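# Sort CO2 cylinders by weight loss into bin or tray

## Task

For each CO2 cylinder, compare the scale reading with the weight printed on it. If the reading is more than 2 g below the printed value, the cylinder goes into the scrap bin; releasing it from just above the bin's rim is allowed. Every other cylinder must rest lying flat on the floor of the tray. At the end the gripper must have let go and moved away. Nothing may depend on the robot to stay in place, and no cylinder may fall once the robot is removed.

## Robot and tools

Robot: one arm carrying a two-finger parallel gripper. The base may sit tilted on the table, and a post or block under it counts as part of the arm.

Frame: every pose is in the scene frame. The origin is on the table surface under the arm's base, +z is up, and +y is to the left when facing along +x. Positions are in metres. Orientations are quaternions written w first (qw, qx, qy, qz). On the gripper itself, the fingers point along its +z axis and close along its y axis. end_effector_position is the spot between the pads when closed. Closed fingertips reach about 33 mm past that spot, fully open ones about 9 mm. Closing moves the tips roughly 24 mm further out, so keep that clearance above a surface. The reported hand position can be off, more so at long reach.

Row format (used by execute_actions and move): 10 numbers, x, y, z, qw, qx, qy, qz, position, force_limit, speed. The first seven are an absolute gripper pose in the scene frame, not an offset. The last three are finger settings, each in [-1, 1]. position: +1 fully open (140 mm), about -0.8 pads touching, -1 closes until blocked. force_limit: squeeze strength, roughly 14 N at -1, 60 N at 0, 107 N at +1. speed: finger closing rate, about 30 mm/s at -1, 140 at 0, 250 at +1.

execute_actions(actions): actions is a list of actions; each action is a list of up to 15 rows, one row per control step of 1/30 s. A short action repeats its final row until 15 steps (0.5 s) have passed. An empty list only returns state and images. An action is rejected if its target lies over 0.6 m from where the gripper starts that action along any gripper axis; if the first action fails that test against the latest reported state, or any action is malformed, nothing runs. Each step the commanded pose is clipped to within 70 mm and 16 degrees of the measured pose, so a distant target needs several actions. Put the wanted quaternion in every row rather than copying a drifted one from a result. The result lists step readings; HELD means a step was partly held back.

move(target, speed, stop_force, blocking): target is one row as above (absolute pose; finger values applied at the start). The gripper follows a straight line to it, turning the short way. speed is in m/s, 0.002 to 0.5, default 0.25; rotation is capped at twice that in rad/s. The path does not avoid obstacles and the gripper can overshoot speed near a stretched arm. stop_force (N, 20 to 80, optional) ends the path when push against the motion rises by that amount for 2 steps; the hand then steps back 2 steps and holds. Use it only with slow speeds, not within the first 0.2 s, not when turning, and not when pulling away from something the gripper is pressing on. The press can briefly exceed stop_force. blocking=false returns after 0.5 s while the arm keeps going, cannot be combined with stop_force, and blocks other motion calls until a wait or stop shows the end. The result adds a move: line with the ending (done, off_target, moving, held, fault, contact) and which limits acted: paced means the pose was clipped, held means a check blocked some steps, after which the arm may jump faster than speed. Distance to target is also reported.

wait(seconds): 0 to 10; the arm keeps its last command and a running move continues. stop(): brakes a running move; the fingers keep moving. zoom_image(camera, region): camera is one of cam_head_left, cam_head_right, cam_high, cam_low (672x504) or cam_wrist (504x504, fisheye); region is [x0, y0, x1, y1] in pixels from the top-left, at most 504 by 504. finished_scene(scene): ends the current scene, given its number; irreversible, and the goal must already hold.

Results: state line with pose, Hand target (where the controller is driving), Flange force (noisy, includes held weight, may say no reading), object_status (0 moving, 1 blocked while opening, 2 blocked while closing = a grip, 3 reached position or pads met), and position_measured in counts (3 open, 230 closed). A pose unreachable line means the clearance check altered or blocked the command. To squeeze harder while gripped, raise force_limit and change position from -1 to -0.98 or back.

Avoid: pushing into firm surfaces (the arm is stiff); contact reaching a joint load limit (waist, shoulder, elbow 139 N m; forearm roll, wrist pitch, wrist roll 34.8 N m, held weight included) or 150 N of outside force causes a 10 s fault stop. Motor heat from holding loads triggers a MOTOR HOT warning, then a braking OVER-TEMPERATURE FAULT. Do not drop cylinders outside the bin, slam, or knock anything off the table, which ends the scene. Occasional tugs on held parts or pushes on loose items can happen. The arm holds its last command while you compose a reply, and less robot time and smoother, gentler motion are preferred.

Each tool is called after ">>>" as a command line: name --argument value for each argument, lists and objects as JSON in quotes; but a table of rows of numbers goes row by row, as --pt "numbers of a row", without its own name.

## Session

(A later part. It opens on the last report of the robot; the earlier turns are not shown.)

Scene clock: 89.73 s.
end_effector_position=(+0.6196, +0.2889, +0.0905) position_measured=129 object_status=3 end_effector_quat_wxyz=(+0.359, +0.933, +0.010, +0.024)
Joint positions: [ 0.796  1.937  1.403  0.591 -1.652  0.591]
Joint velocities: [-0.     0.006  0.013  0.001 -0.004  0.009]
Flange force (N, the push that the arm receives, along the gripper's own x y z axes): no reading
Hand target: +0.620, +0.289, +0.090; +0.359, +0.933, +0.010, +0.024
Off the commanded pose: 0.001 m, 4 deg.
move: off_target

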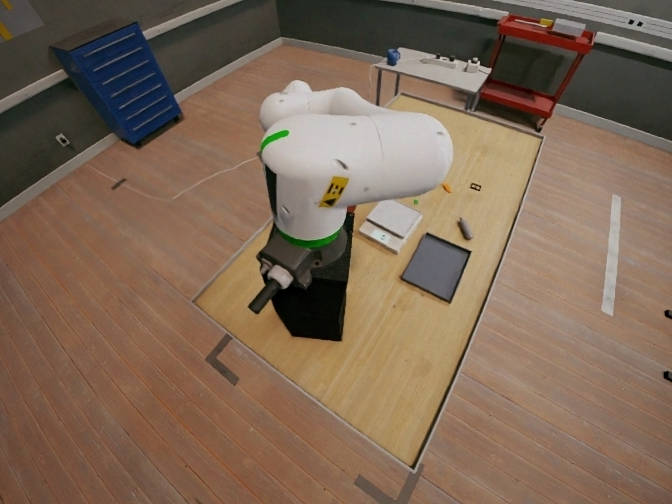

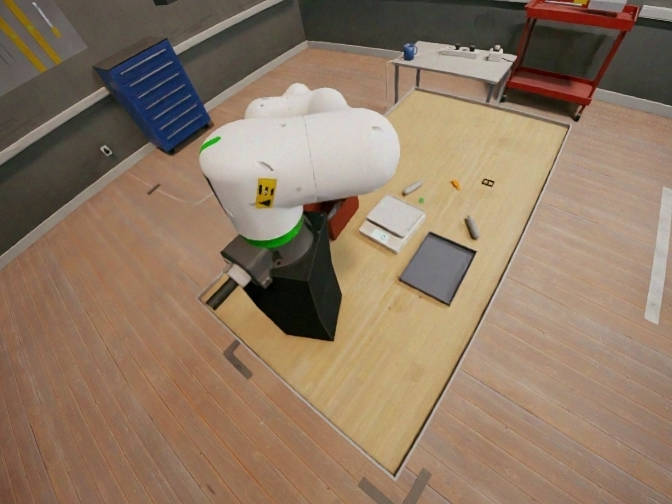

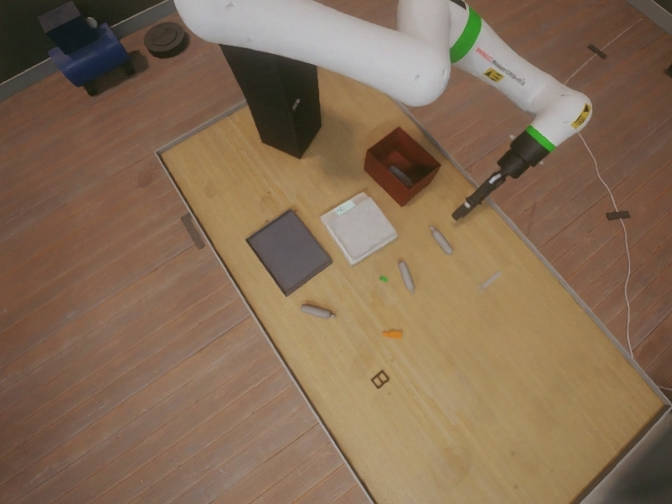

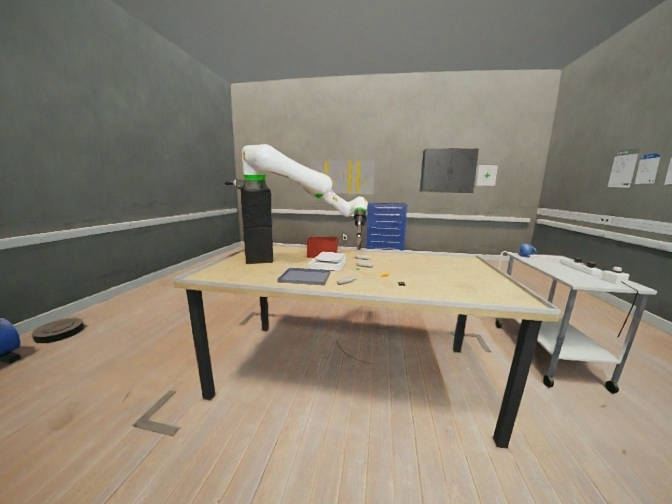

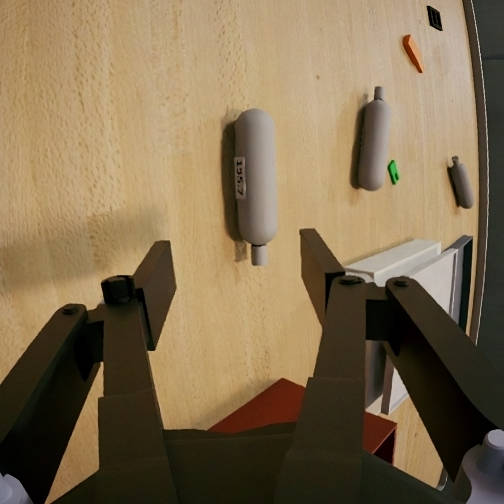

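155.7.

>>> move --target '[0.645,0.199,0.09,0,1,0,0,0,0,0]' --speed 0.3

>>> move --target '[0.645,0.199,0.043,0,1,0,0,0,0,0]' --speed 0.08

>>> move --target '[0.645,0.199,0.043,0,1,0,0,-1,0,0]'

>>> move --target '[0.62,0.15,0.14,0,1,0,0,-1,0,0]'

>>> move --target '[0.485,-0.018,0.128,0,1,0,0,-1,0,0]'

>>> move --target '[0.485,-0.018,0.103,0,1,0,0,-1,0,0]' --speed 0.04

>>> move --target '[0.485,-0.018,0.103,0,1,0,0,-0.2,0,0]'

>>> wait --seconds 1.5

>>> zoom_image --camera "cam_high" --region '[325,190,370,225]'

Scene clock: 99.93 s.
end_effector_position=(+0.6445, +0.1995, +0.0899) position_measured=129 object_status=3 end_effector_quat_wxyz=(-0.001, +1.000, +0.000, +0.001)
Joint positions: [ 0.445  1.201  0.285  0.173 -0.662  0.944]
Joint velocities: [-0.    -0.002 -0.004  0.002  0.006 -0.004]
Flange force (N, the push that the arm receives, along the gripper's own x y z axes): [-12.7 4.7 -9.4]
Hand target: +0.644, +0.199, +0.090; -0.001, +1.000, +0.000, +0.001
Off the commanded pose: 0.001 m, 0 deg.
move: done; limits=paced

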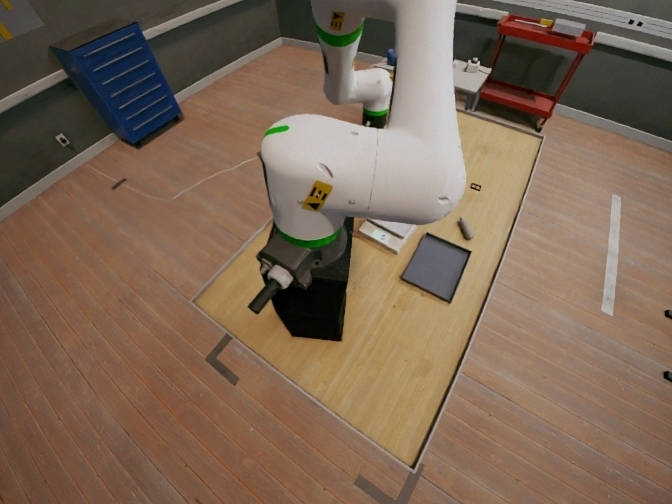

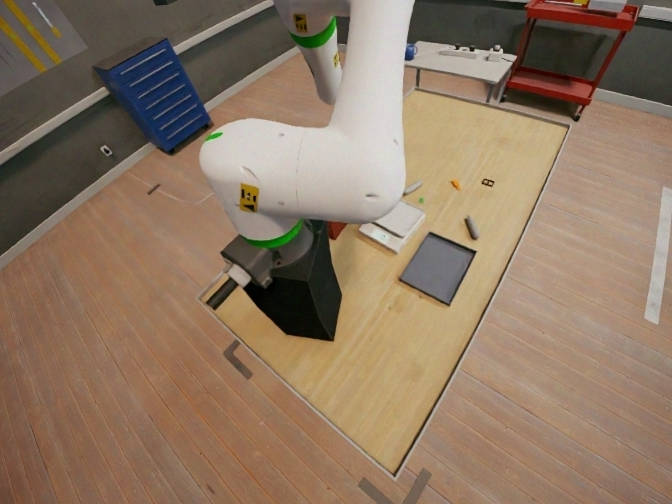

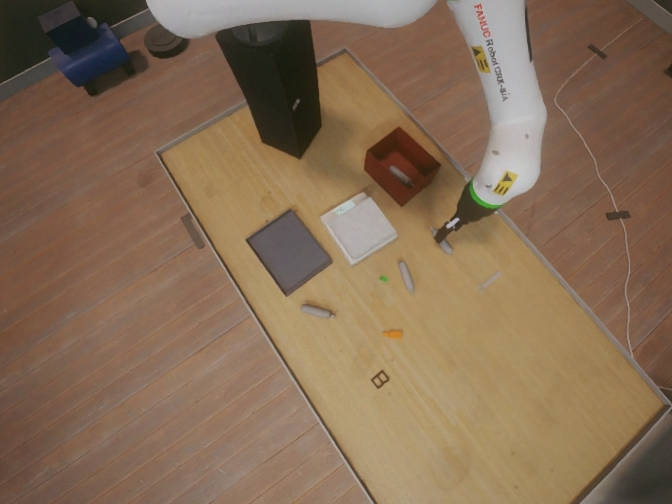

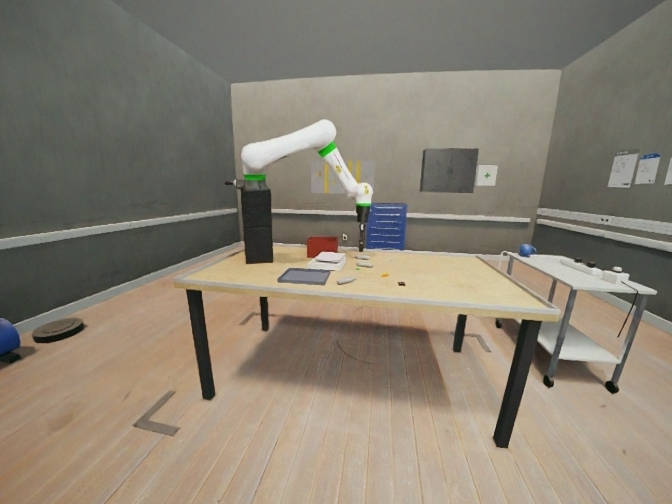

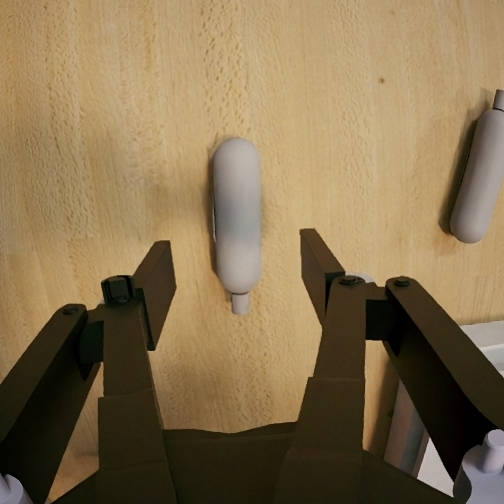

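Scene clock: 100.87 s.
end_effector_position=(+0.6449, +0.1990, +0.0431) position_measured=129 object_status=3 end_effector_quat_wxyz=(-0.000, +1.000, -0.000, +0.000)
Joint positions: [ 0.436  1.297  0.346  0.182 -0.628  0.941]
Joint velocities: [-0.     0.003  0.001  0.    -0.001 -0.001]
Flange force (N, the push that the arm receives, along the gripper's own x y z axes): [-7.7 1.5 -6.4]
Hand target: +0.645, +0.199, +0.043; +0.000, +1.000, -0.000, +0.000
Off the commanded pose: 0.000 m, 0 deg.
move: done

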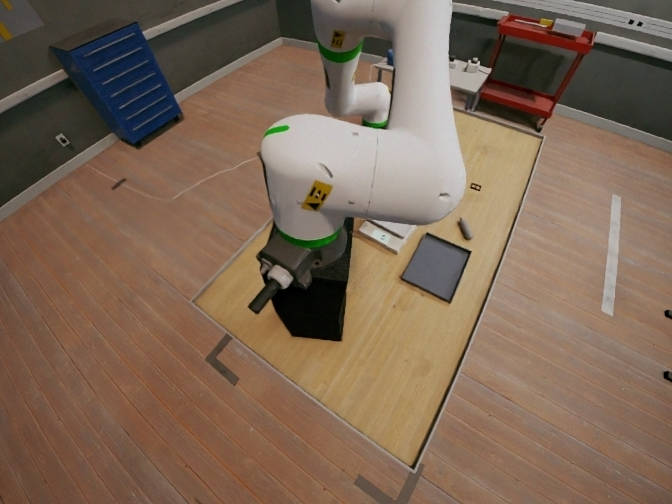

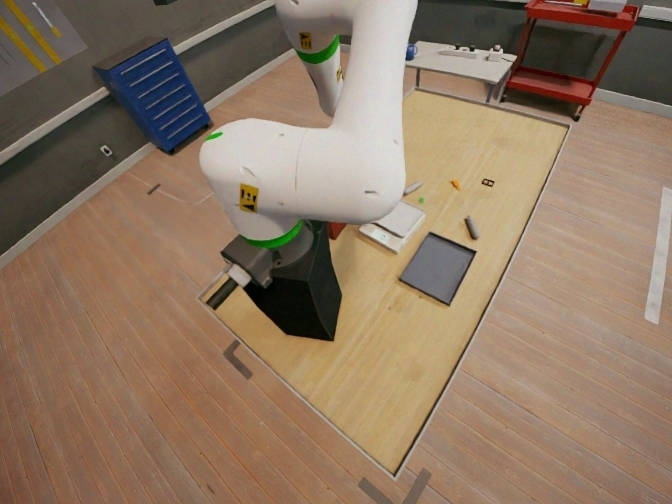

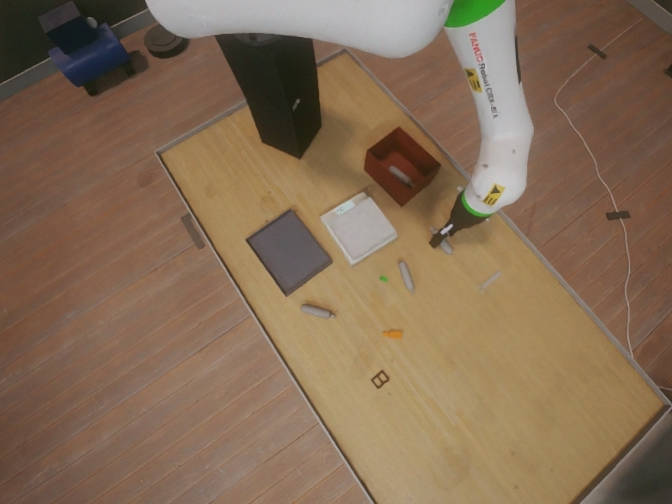

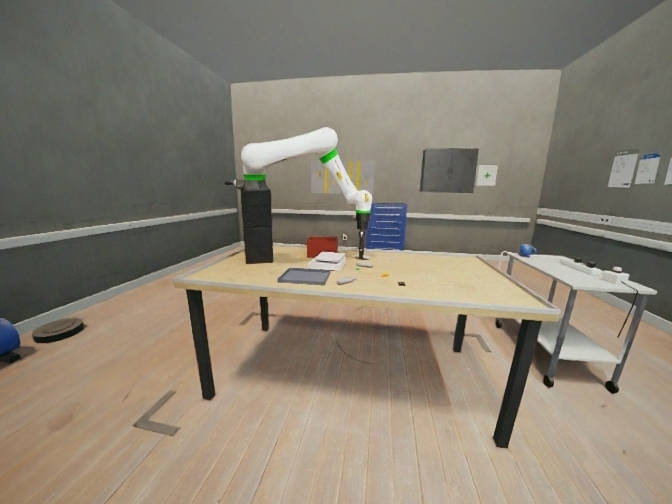

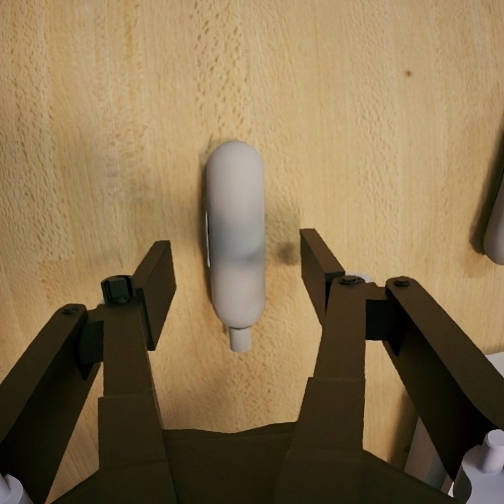

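Scene clock: 101.57 s.
end_effector_position=(+0.6451, +0.1990, +0.0430) position_measured=192 object_status=2 end_effector_quat_wxyz=(+0.000, +1.000, +0.000, +0.000)
Joint positions: [ 0.436  1.298  0.347  0.182 -0.628  0.941]
Joint velocities: [0.    0.    0.    0.    0.    0.002]
Flange force (N, the push that the arm receives, along the gripper's own x y z axes): [-11.3 -0.7 -22.2]
Hand target: +0.645, +0.199, +0.043; -0.000, +1.000, +0.000, +0.000
Off the commanded pose: 0.000 m, 0 deg.
move: done

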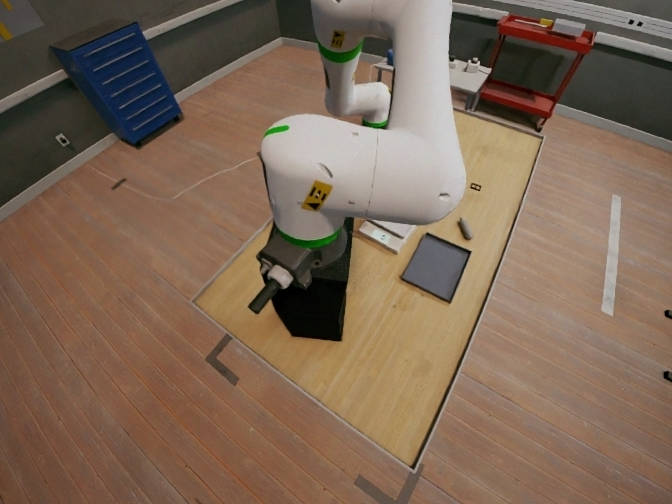

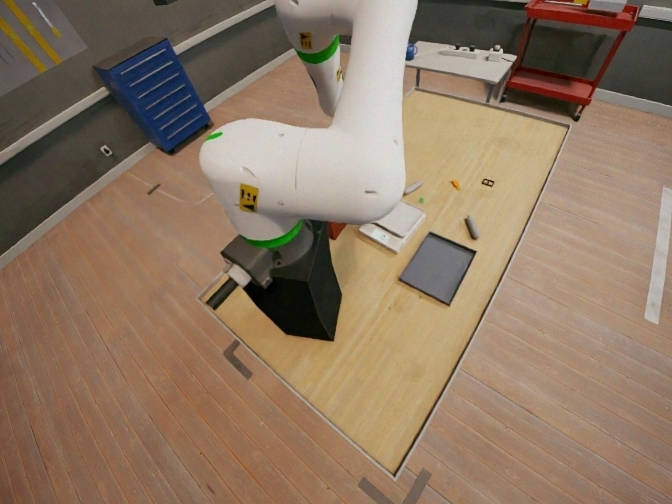

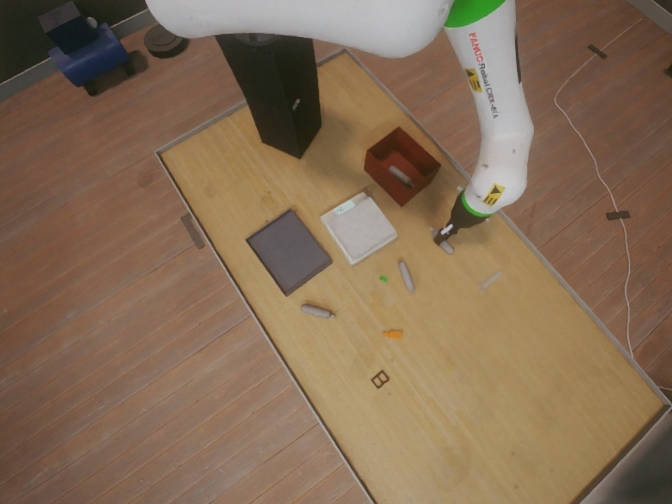

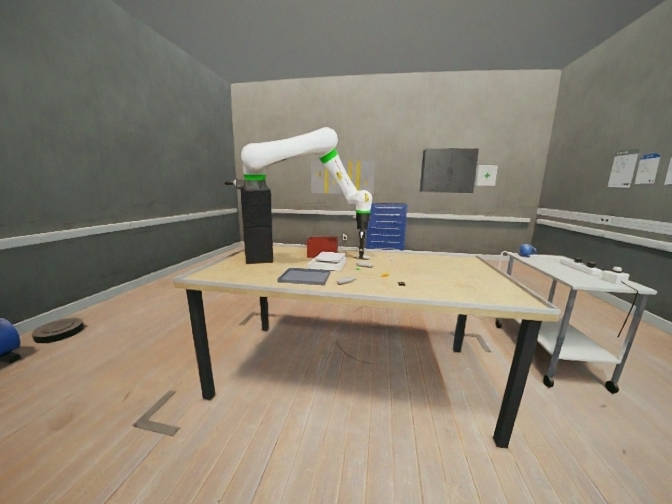

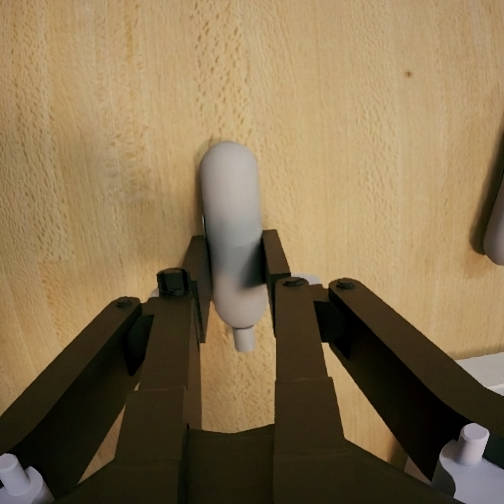

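Scene clock: 102.50 s.
end_effector_position=(+0.6202, +0.1501, +0.1400) position_measured=192 object_status=2 end_effector_quat_wxyz=(-0.000, +1.000, +0.000, -0.000)
Joint positions: [ 0.402  1.037  0.092  0.18  -0.631  0.977]
Joint velocities: [-0.    -0.002 -0.001  0.001  0.002  0.002]
Flange force (N, the push that the arm receives, along the gripper's own x y z axes): [-5.4 0.2 -3.0]
Hand target: +0.620, +0.150, +0.140; -0.000, +1.000, +0.000, -0.000
Off the commanded pose: 0.000 m, 0 deg.
move: done

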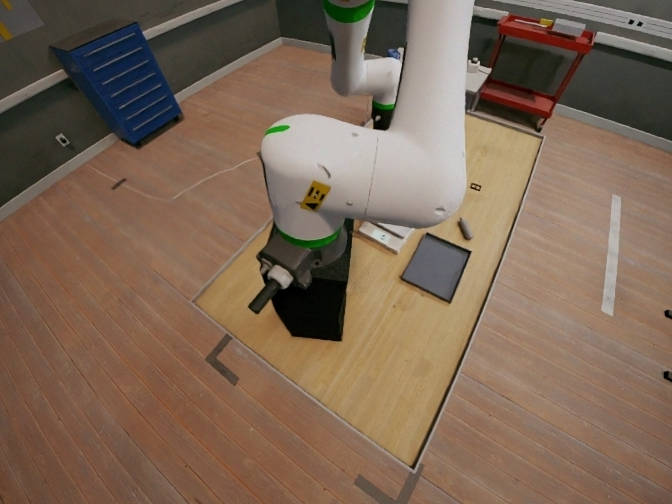

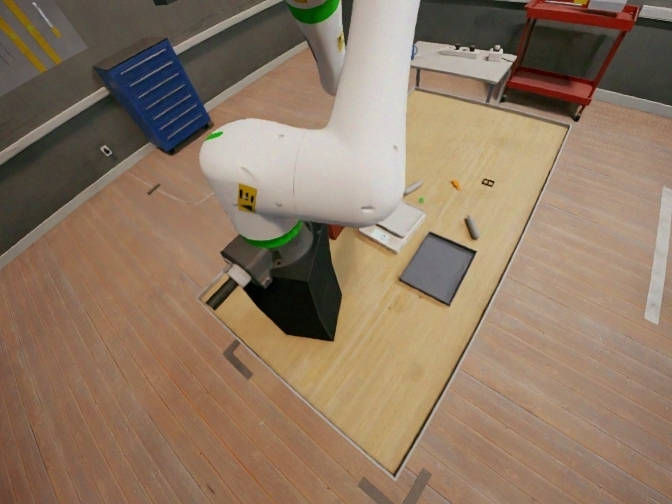

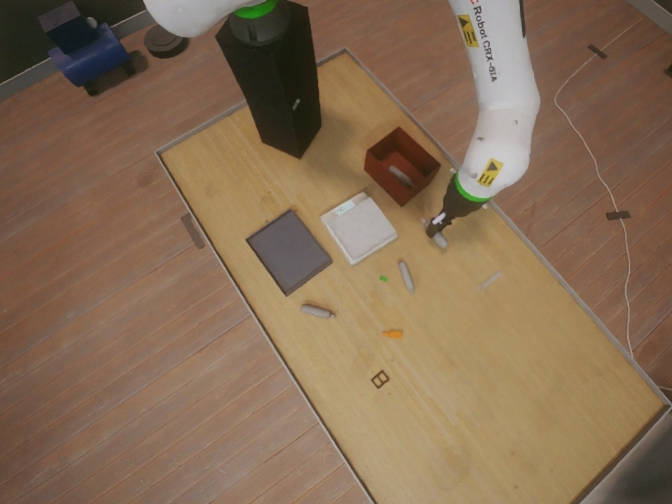

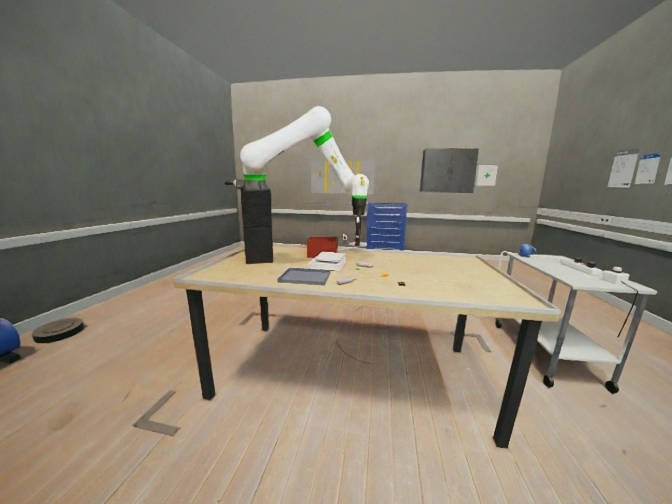

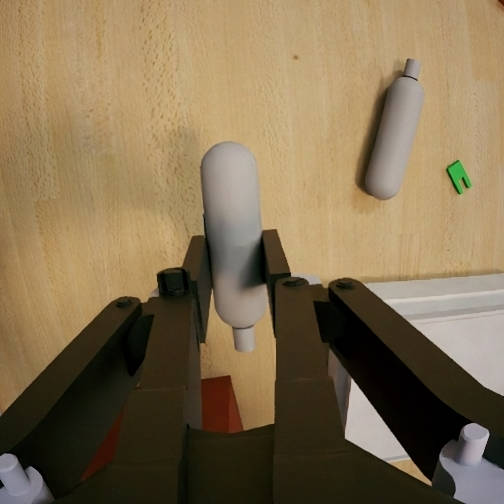

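Scene clock: 103.83 s.
end_effector_position=(+0.4850, -0.0179, +0.1285) position_measured=192 object_status=2 end_effector_quat_wxyz=(-0.000, +1.000, -0.000, -0.000)
Joint positions: [ 0.175  0.841 -0.463  0.406 -0.26   0.957]
Joint velocities: [-0.003 -0.004 -0.026  0.072  0.023 -0.069]
Flange force (N, the push that the arm receives, along the gripper's own x y z axes): no reading
Hand target: +0.485, -0.018, +0.129; -0.000, +1.000, -0.000, -0.000
Off the commanded pose: 0.001 m, 0 deg.
move: done

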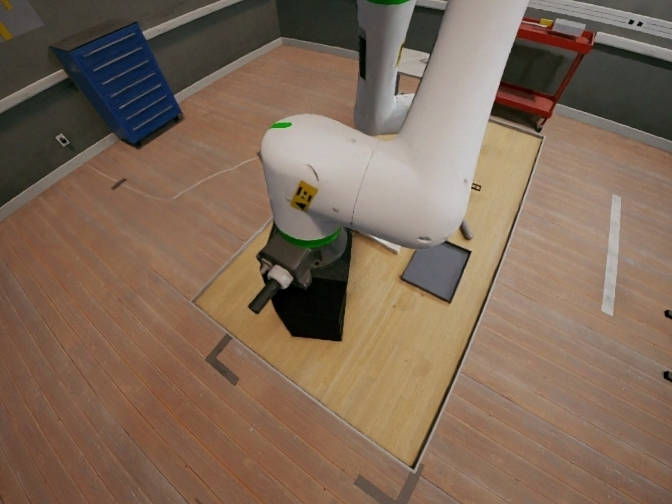

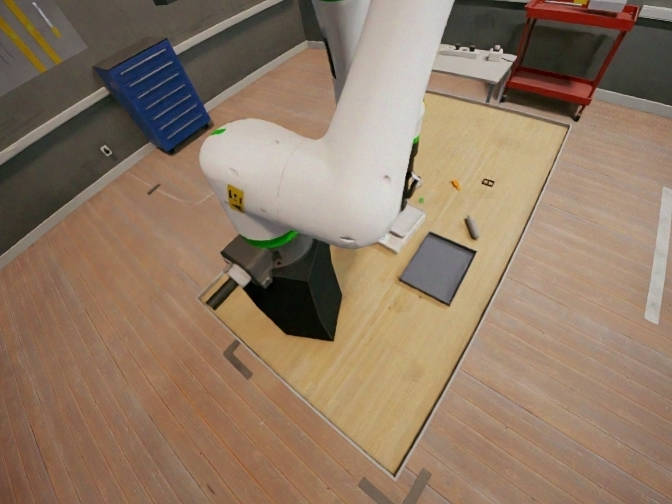

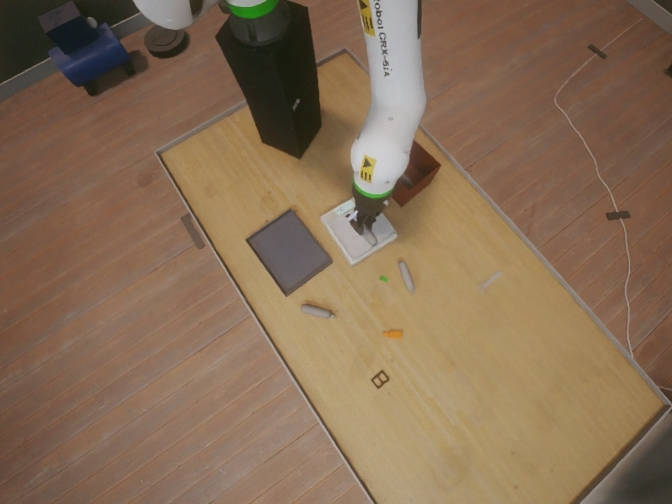

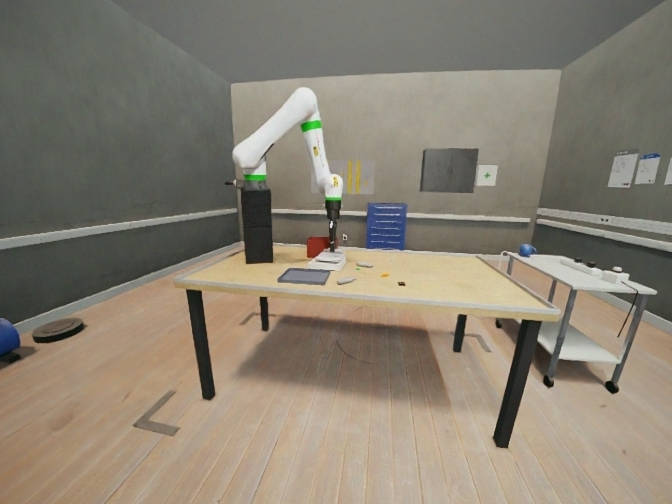

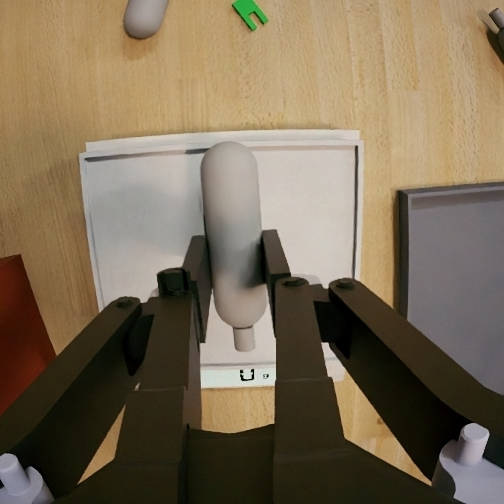

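Scene clock: 104.77 s.
end_effector_position=(+0.4851, -0.0181, +0.1032) position_measured=192 object_status=2 end_effector_quat_wxyz=(-0.000, +1.000, -0.000, -0.000)
Joint positions: [ 0.152  0.899 -0.473  0.543 -0.197  0.84 ]
Joint velocities: [-0.009  0.001 -0.022  0.078  0.02  -0.075]
Flange force (N, the push that the arm receives, along the gripper's own x y z axes): no reading
Hand target: +0.485, -0.018, +0.103; -0.000, +1.000, +0.000, -0.000
Off the commanded pose: 0.000 m, 0 deg.
move: done

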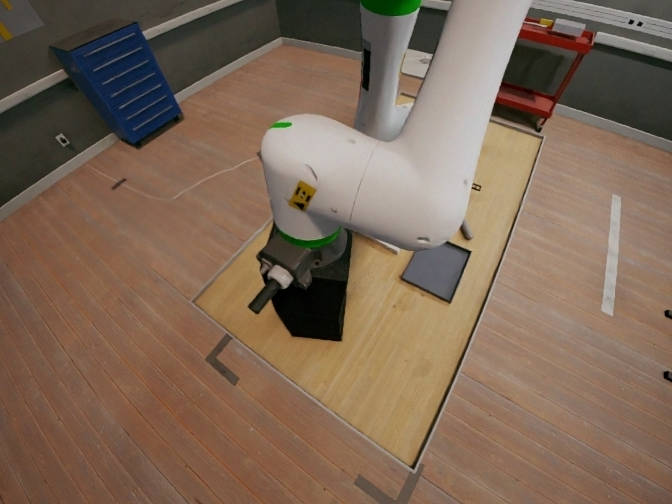

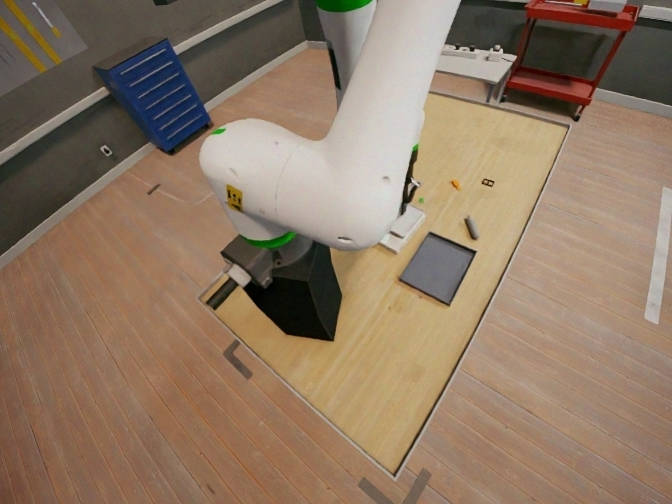

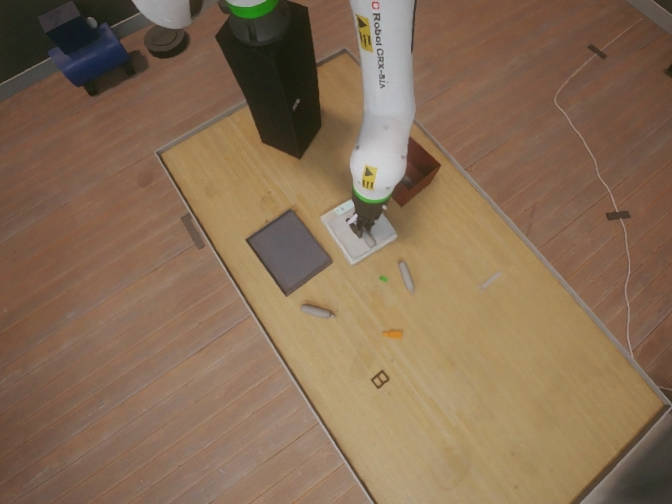

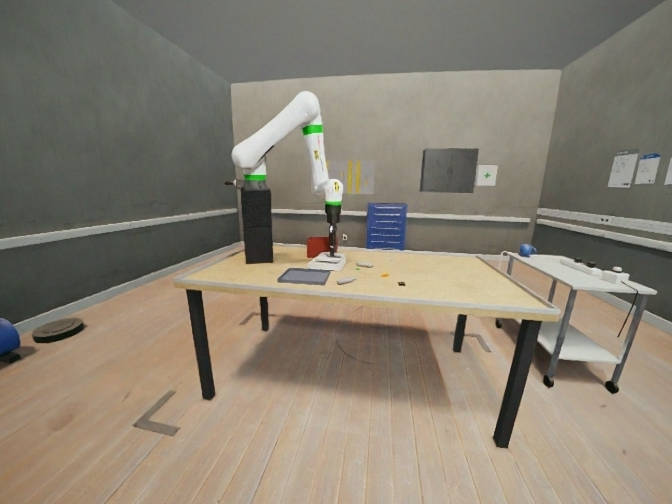

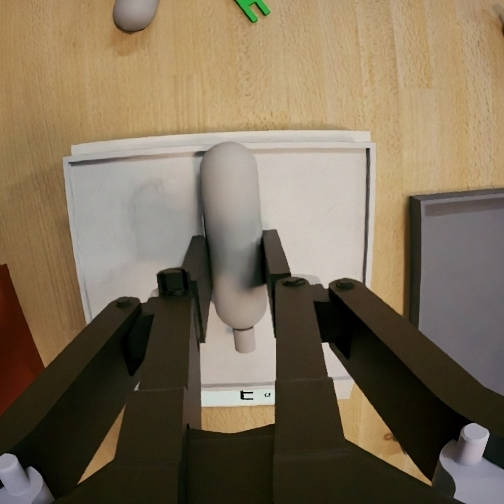

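Scene clock: 105.47 s.
end_effector_position=(+0.4850, -0.0180, +0.1030) position_measured=154 object_status=3 end_effector_quat_wxyz=(-0.000, +1.000, +0.000, -0.000)
Joint positions: [ 0.151  0.899 -0.476  0.556 -0.194  0.828]
Joint velocities: [-0.001  0.001 -0.003  0.01   0.002 -0.011]
Flange force (N, the push that the arm receives, along the gripper's own x y z axes): no reading
Hand target: +0.485, -0.018, +0.103; -0.000, +1.000, +0.000, -0.000
Off the commanded pose: 0.000 m, 0 deg.
move: done

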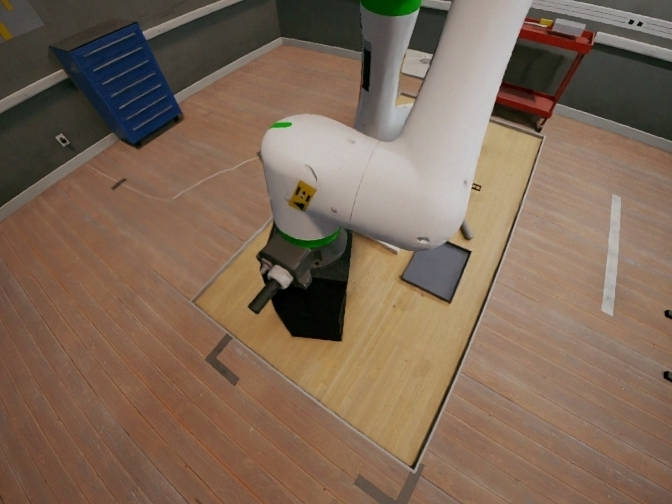

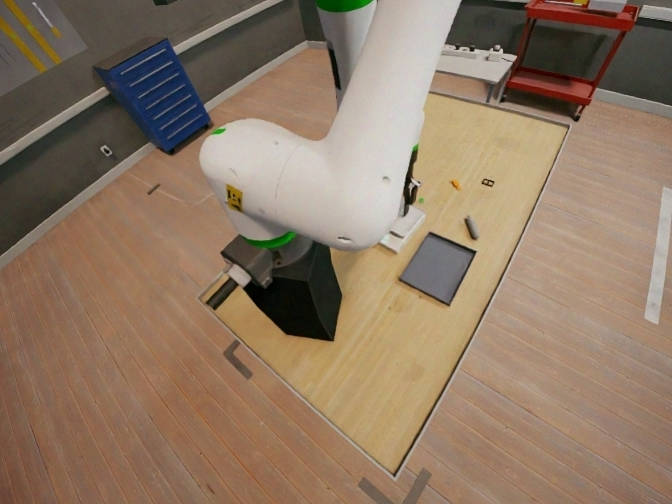

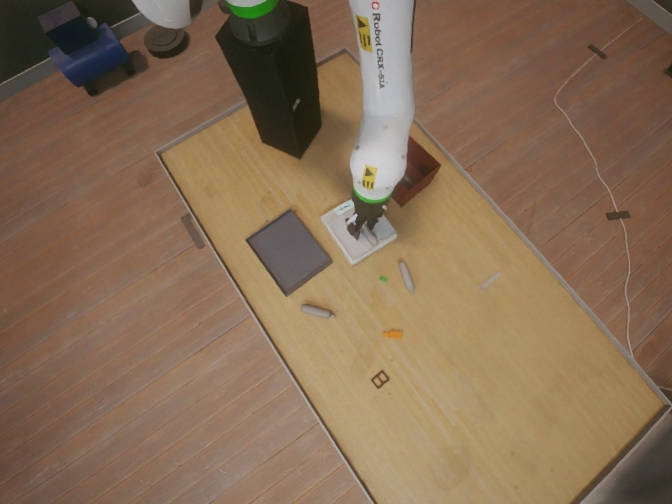

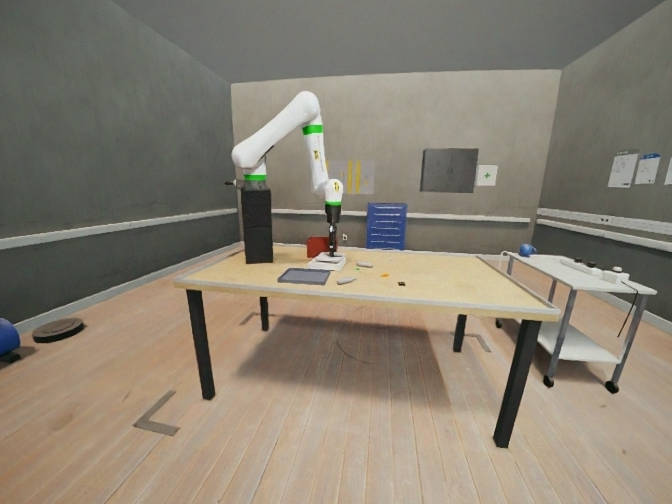

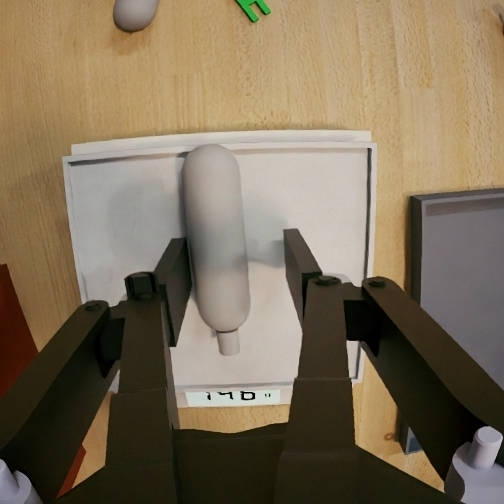

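Scene clock: 106.97 s.
end_effector_position=(+0.4850, -0.0180, +0.1030) position_measured=154 object_status=3 end_effector_quat_wxyz=(-0.000, +1.000, +0.000, -0.000)
Joint positions: [ 0.15   0.899 -0.477  0.557 -0.194  0.828]
Joint velocities: [-0.     0.003 -0.     0.001 -0.     0.001]
Flange force (N, the push that the arm receives, along the gripper's own x y z axes): no reading
Hand target: +0.485, -0.018, +0.103; -0.000, +1.000, +0.000, -0.000
Off the commanded pose: 0.000 m, 0 deg.
wait: 1.50 s; at rest by 0.17 s

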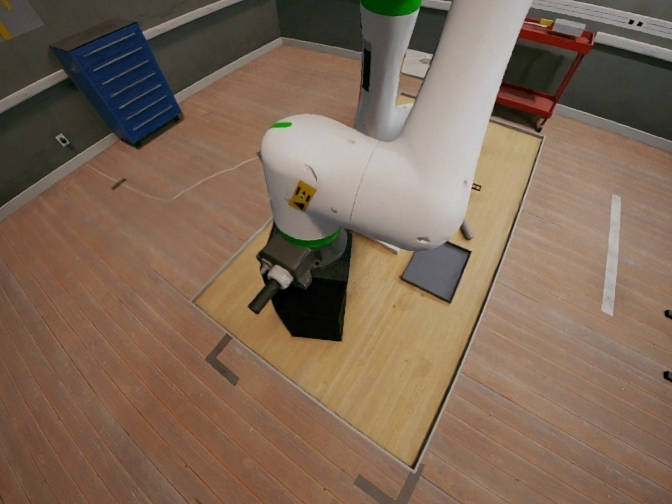

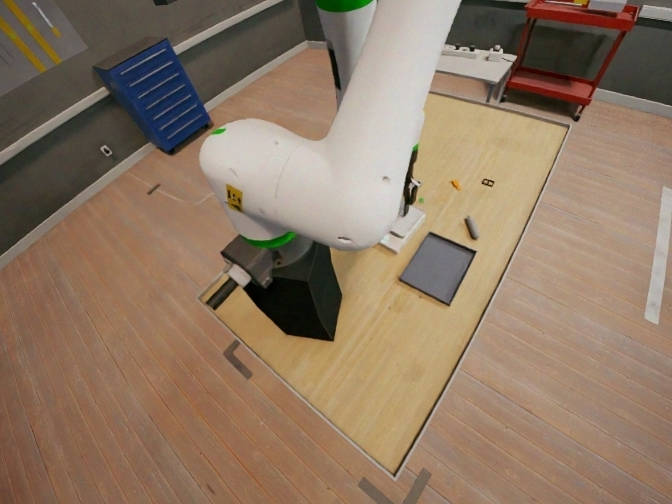

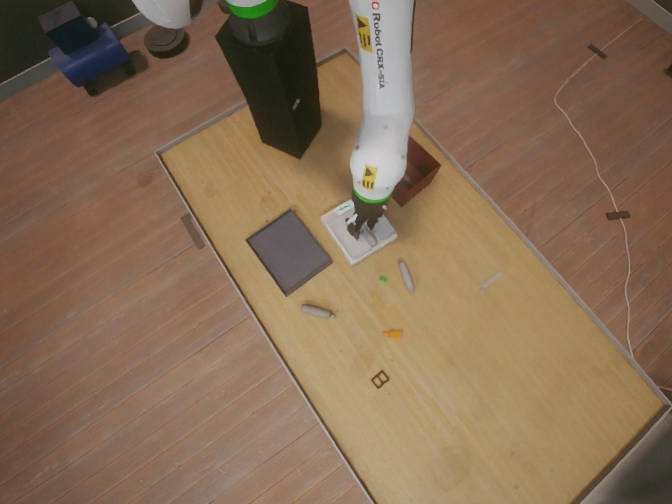

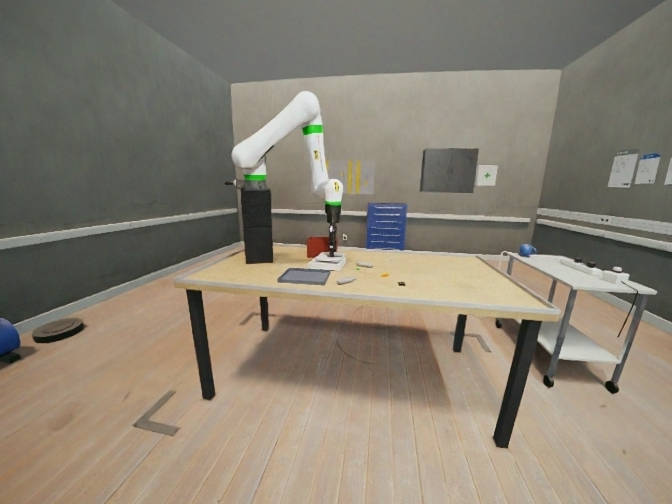

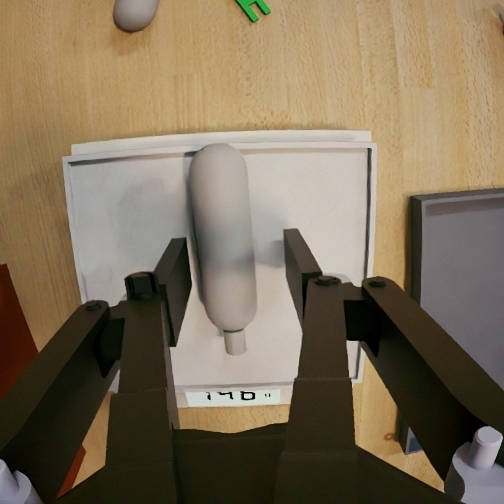

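Region (325, 190, 370, 225) of cam_high's 672x504 image, scaled by 11.200, with more detail than that image has.

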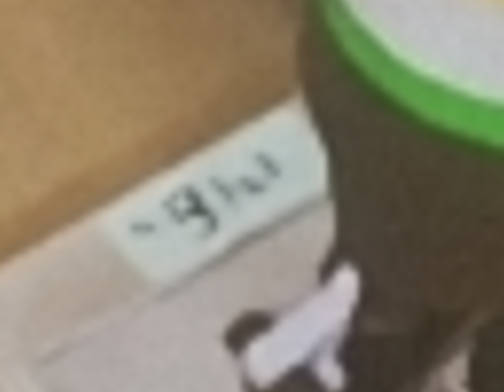

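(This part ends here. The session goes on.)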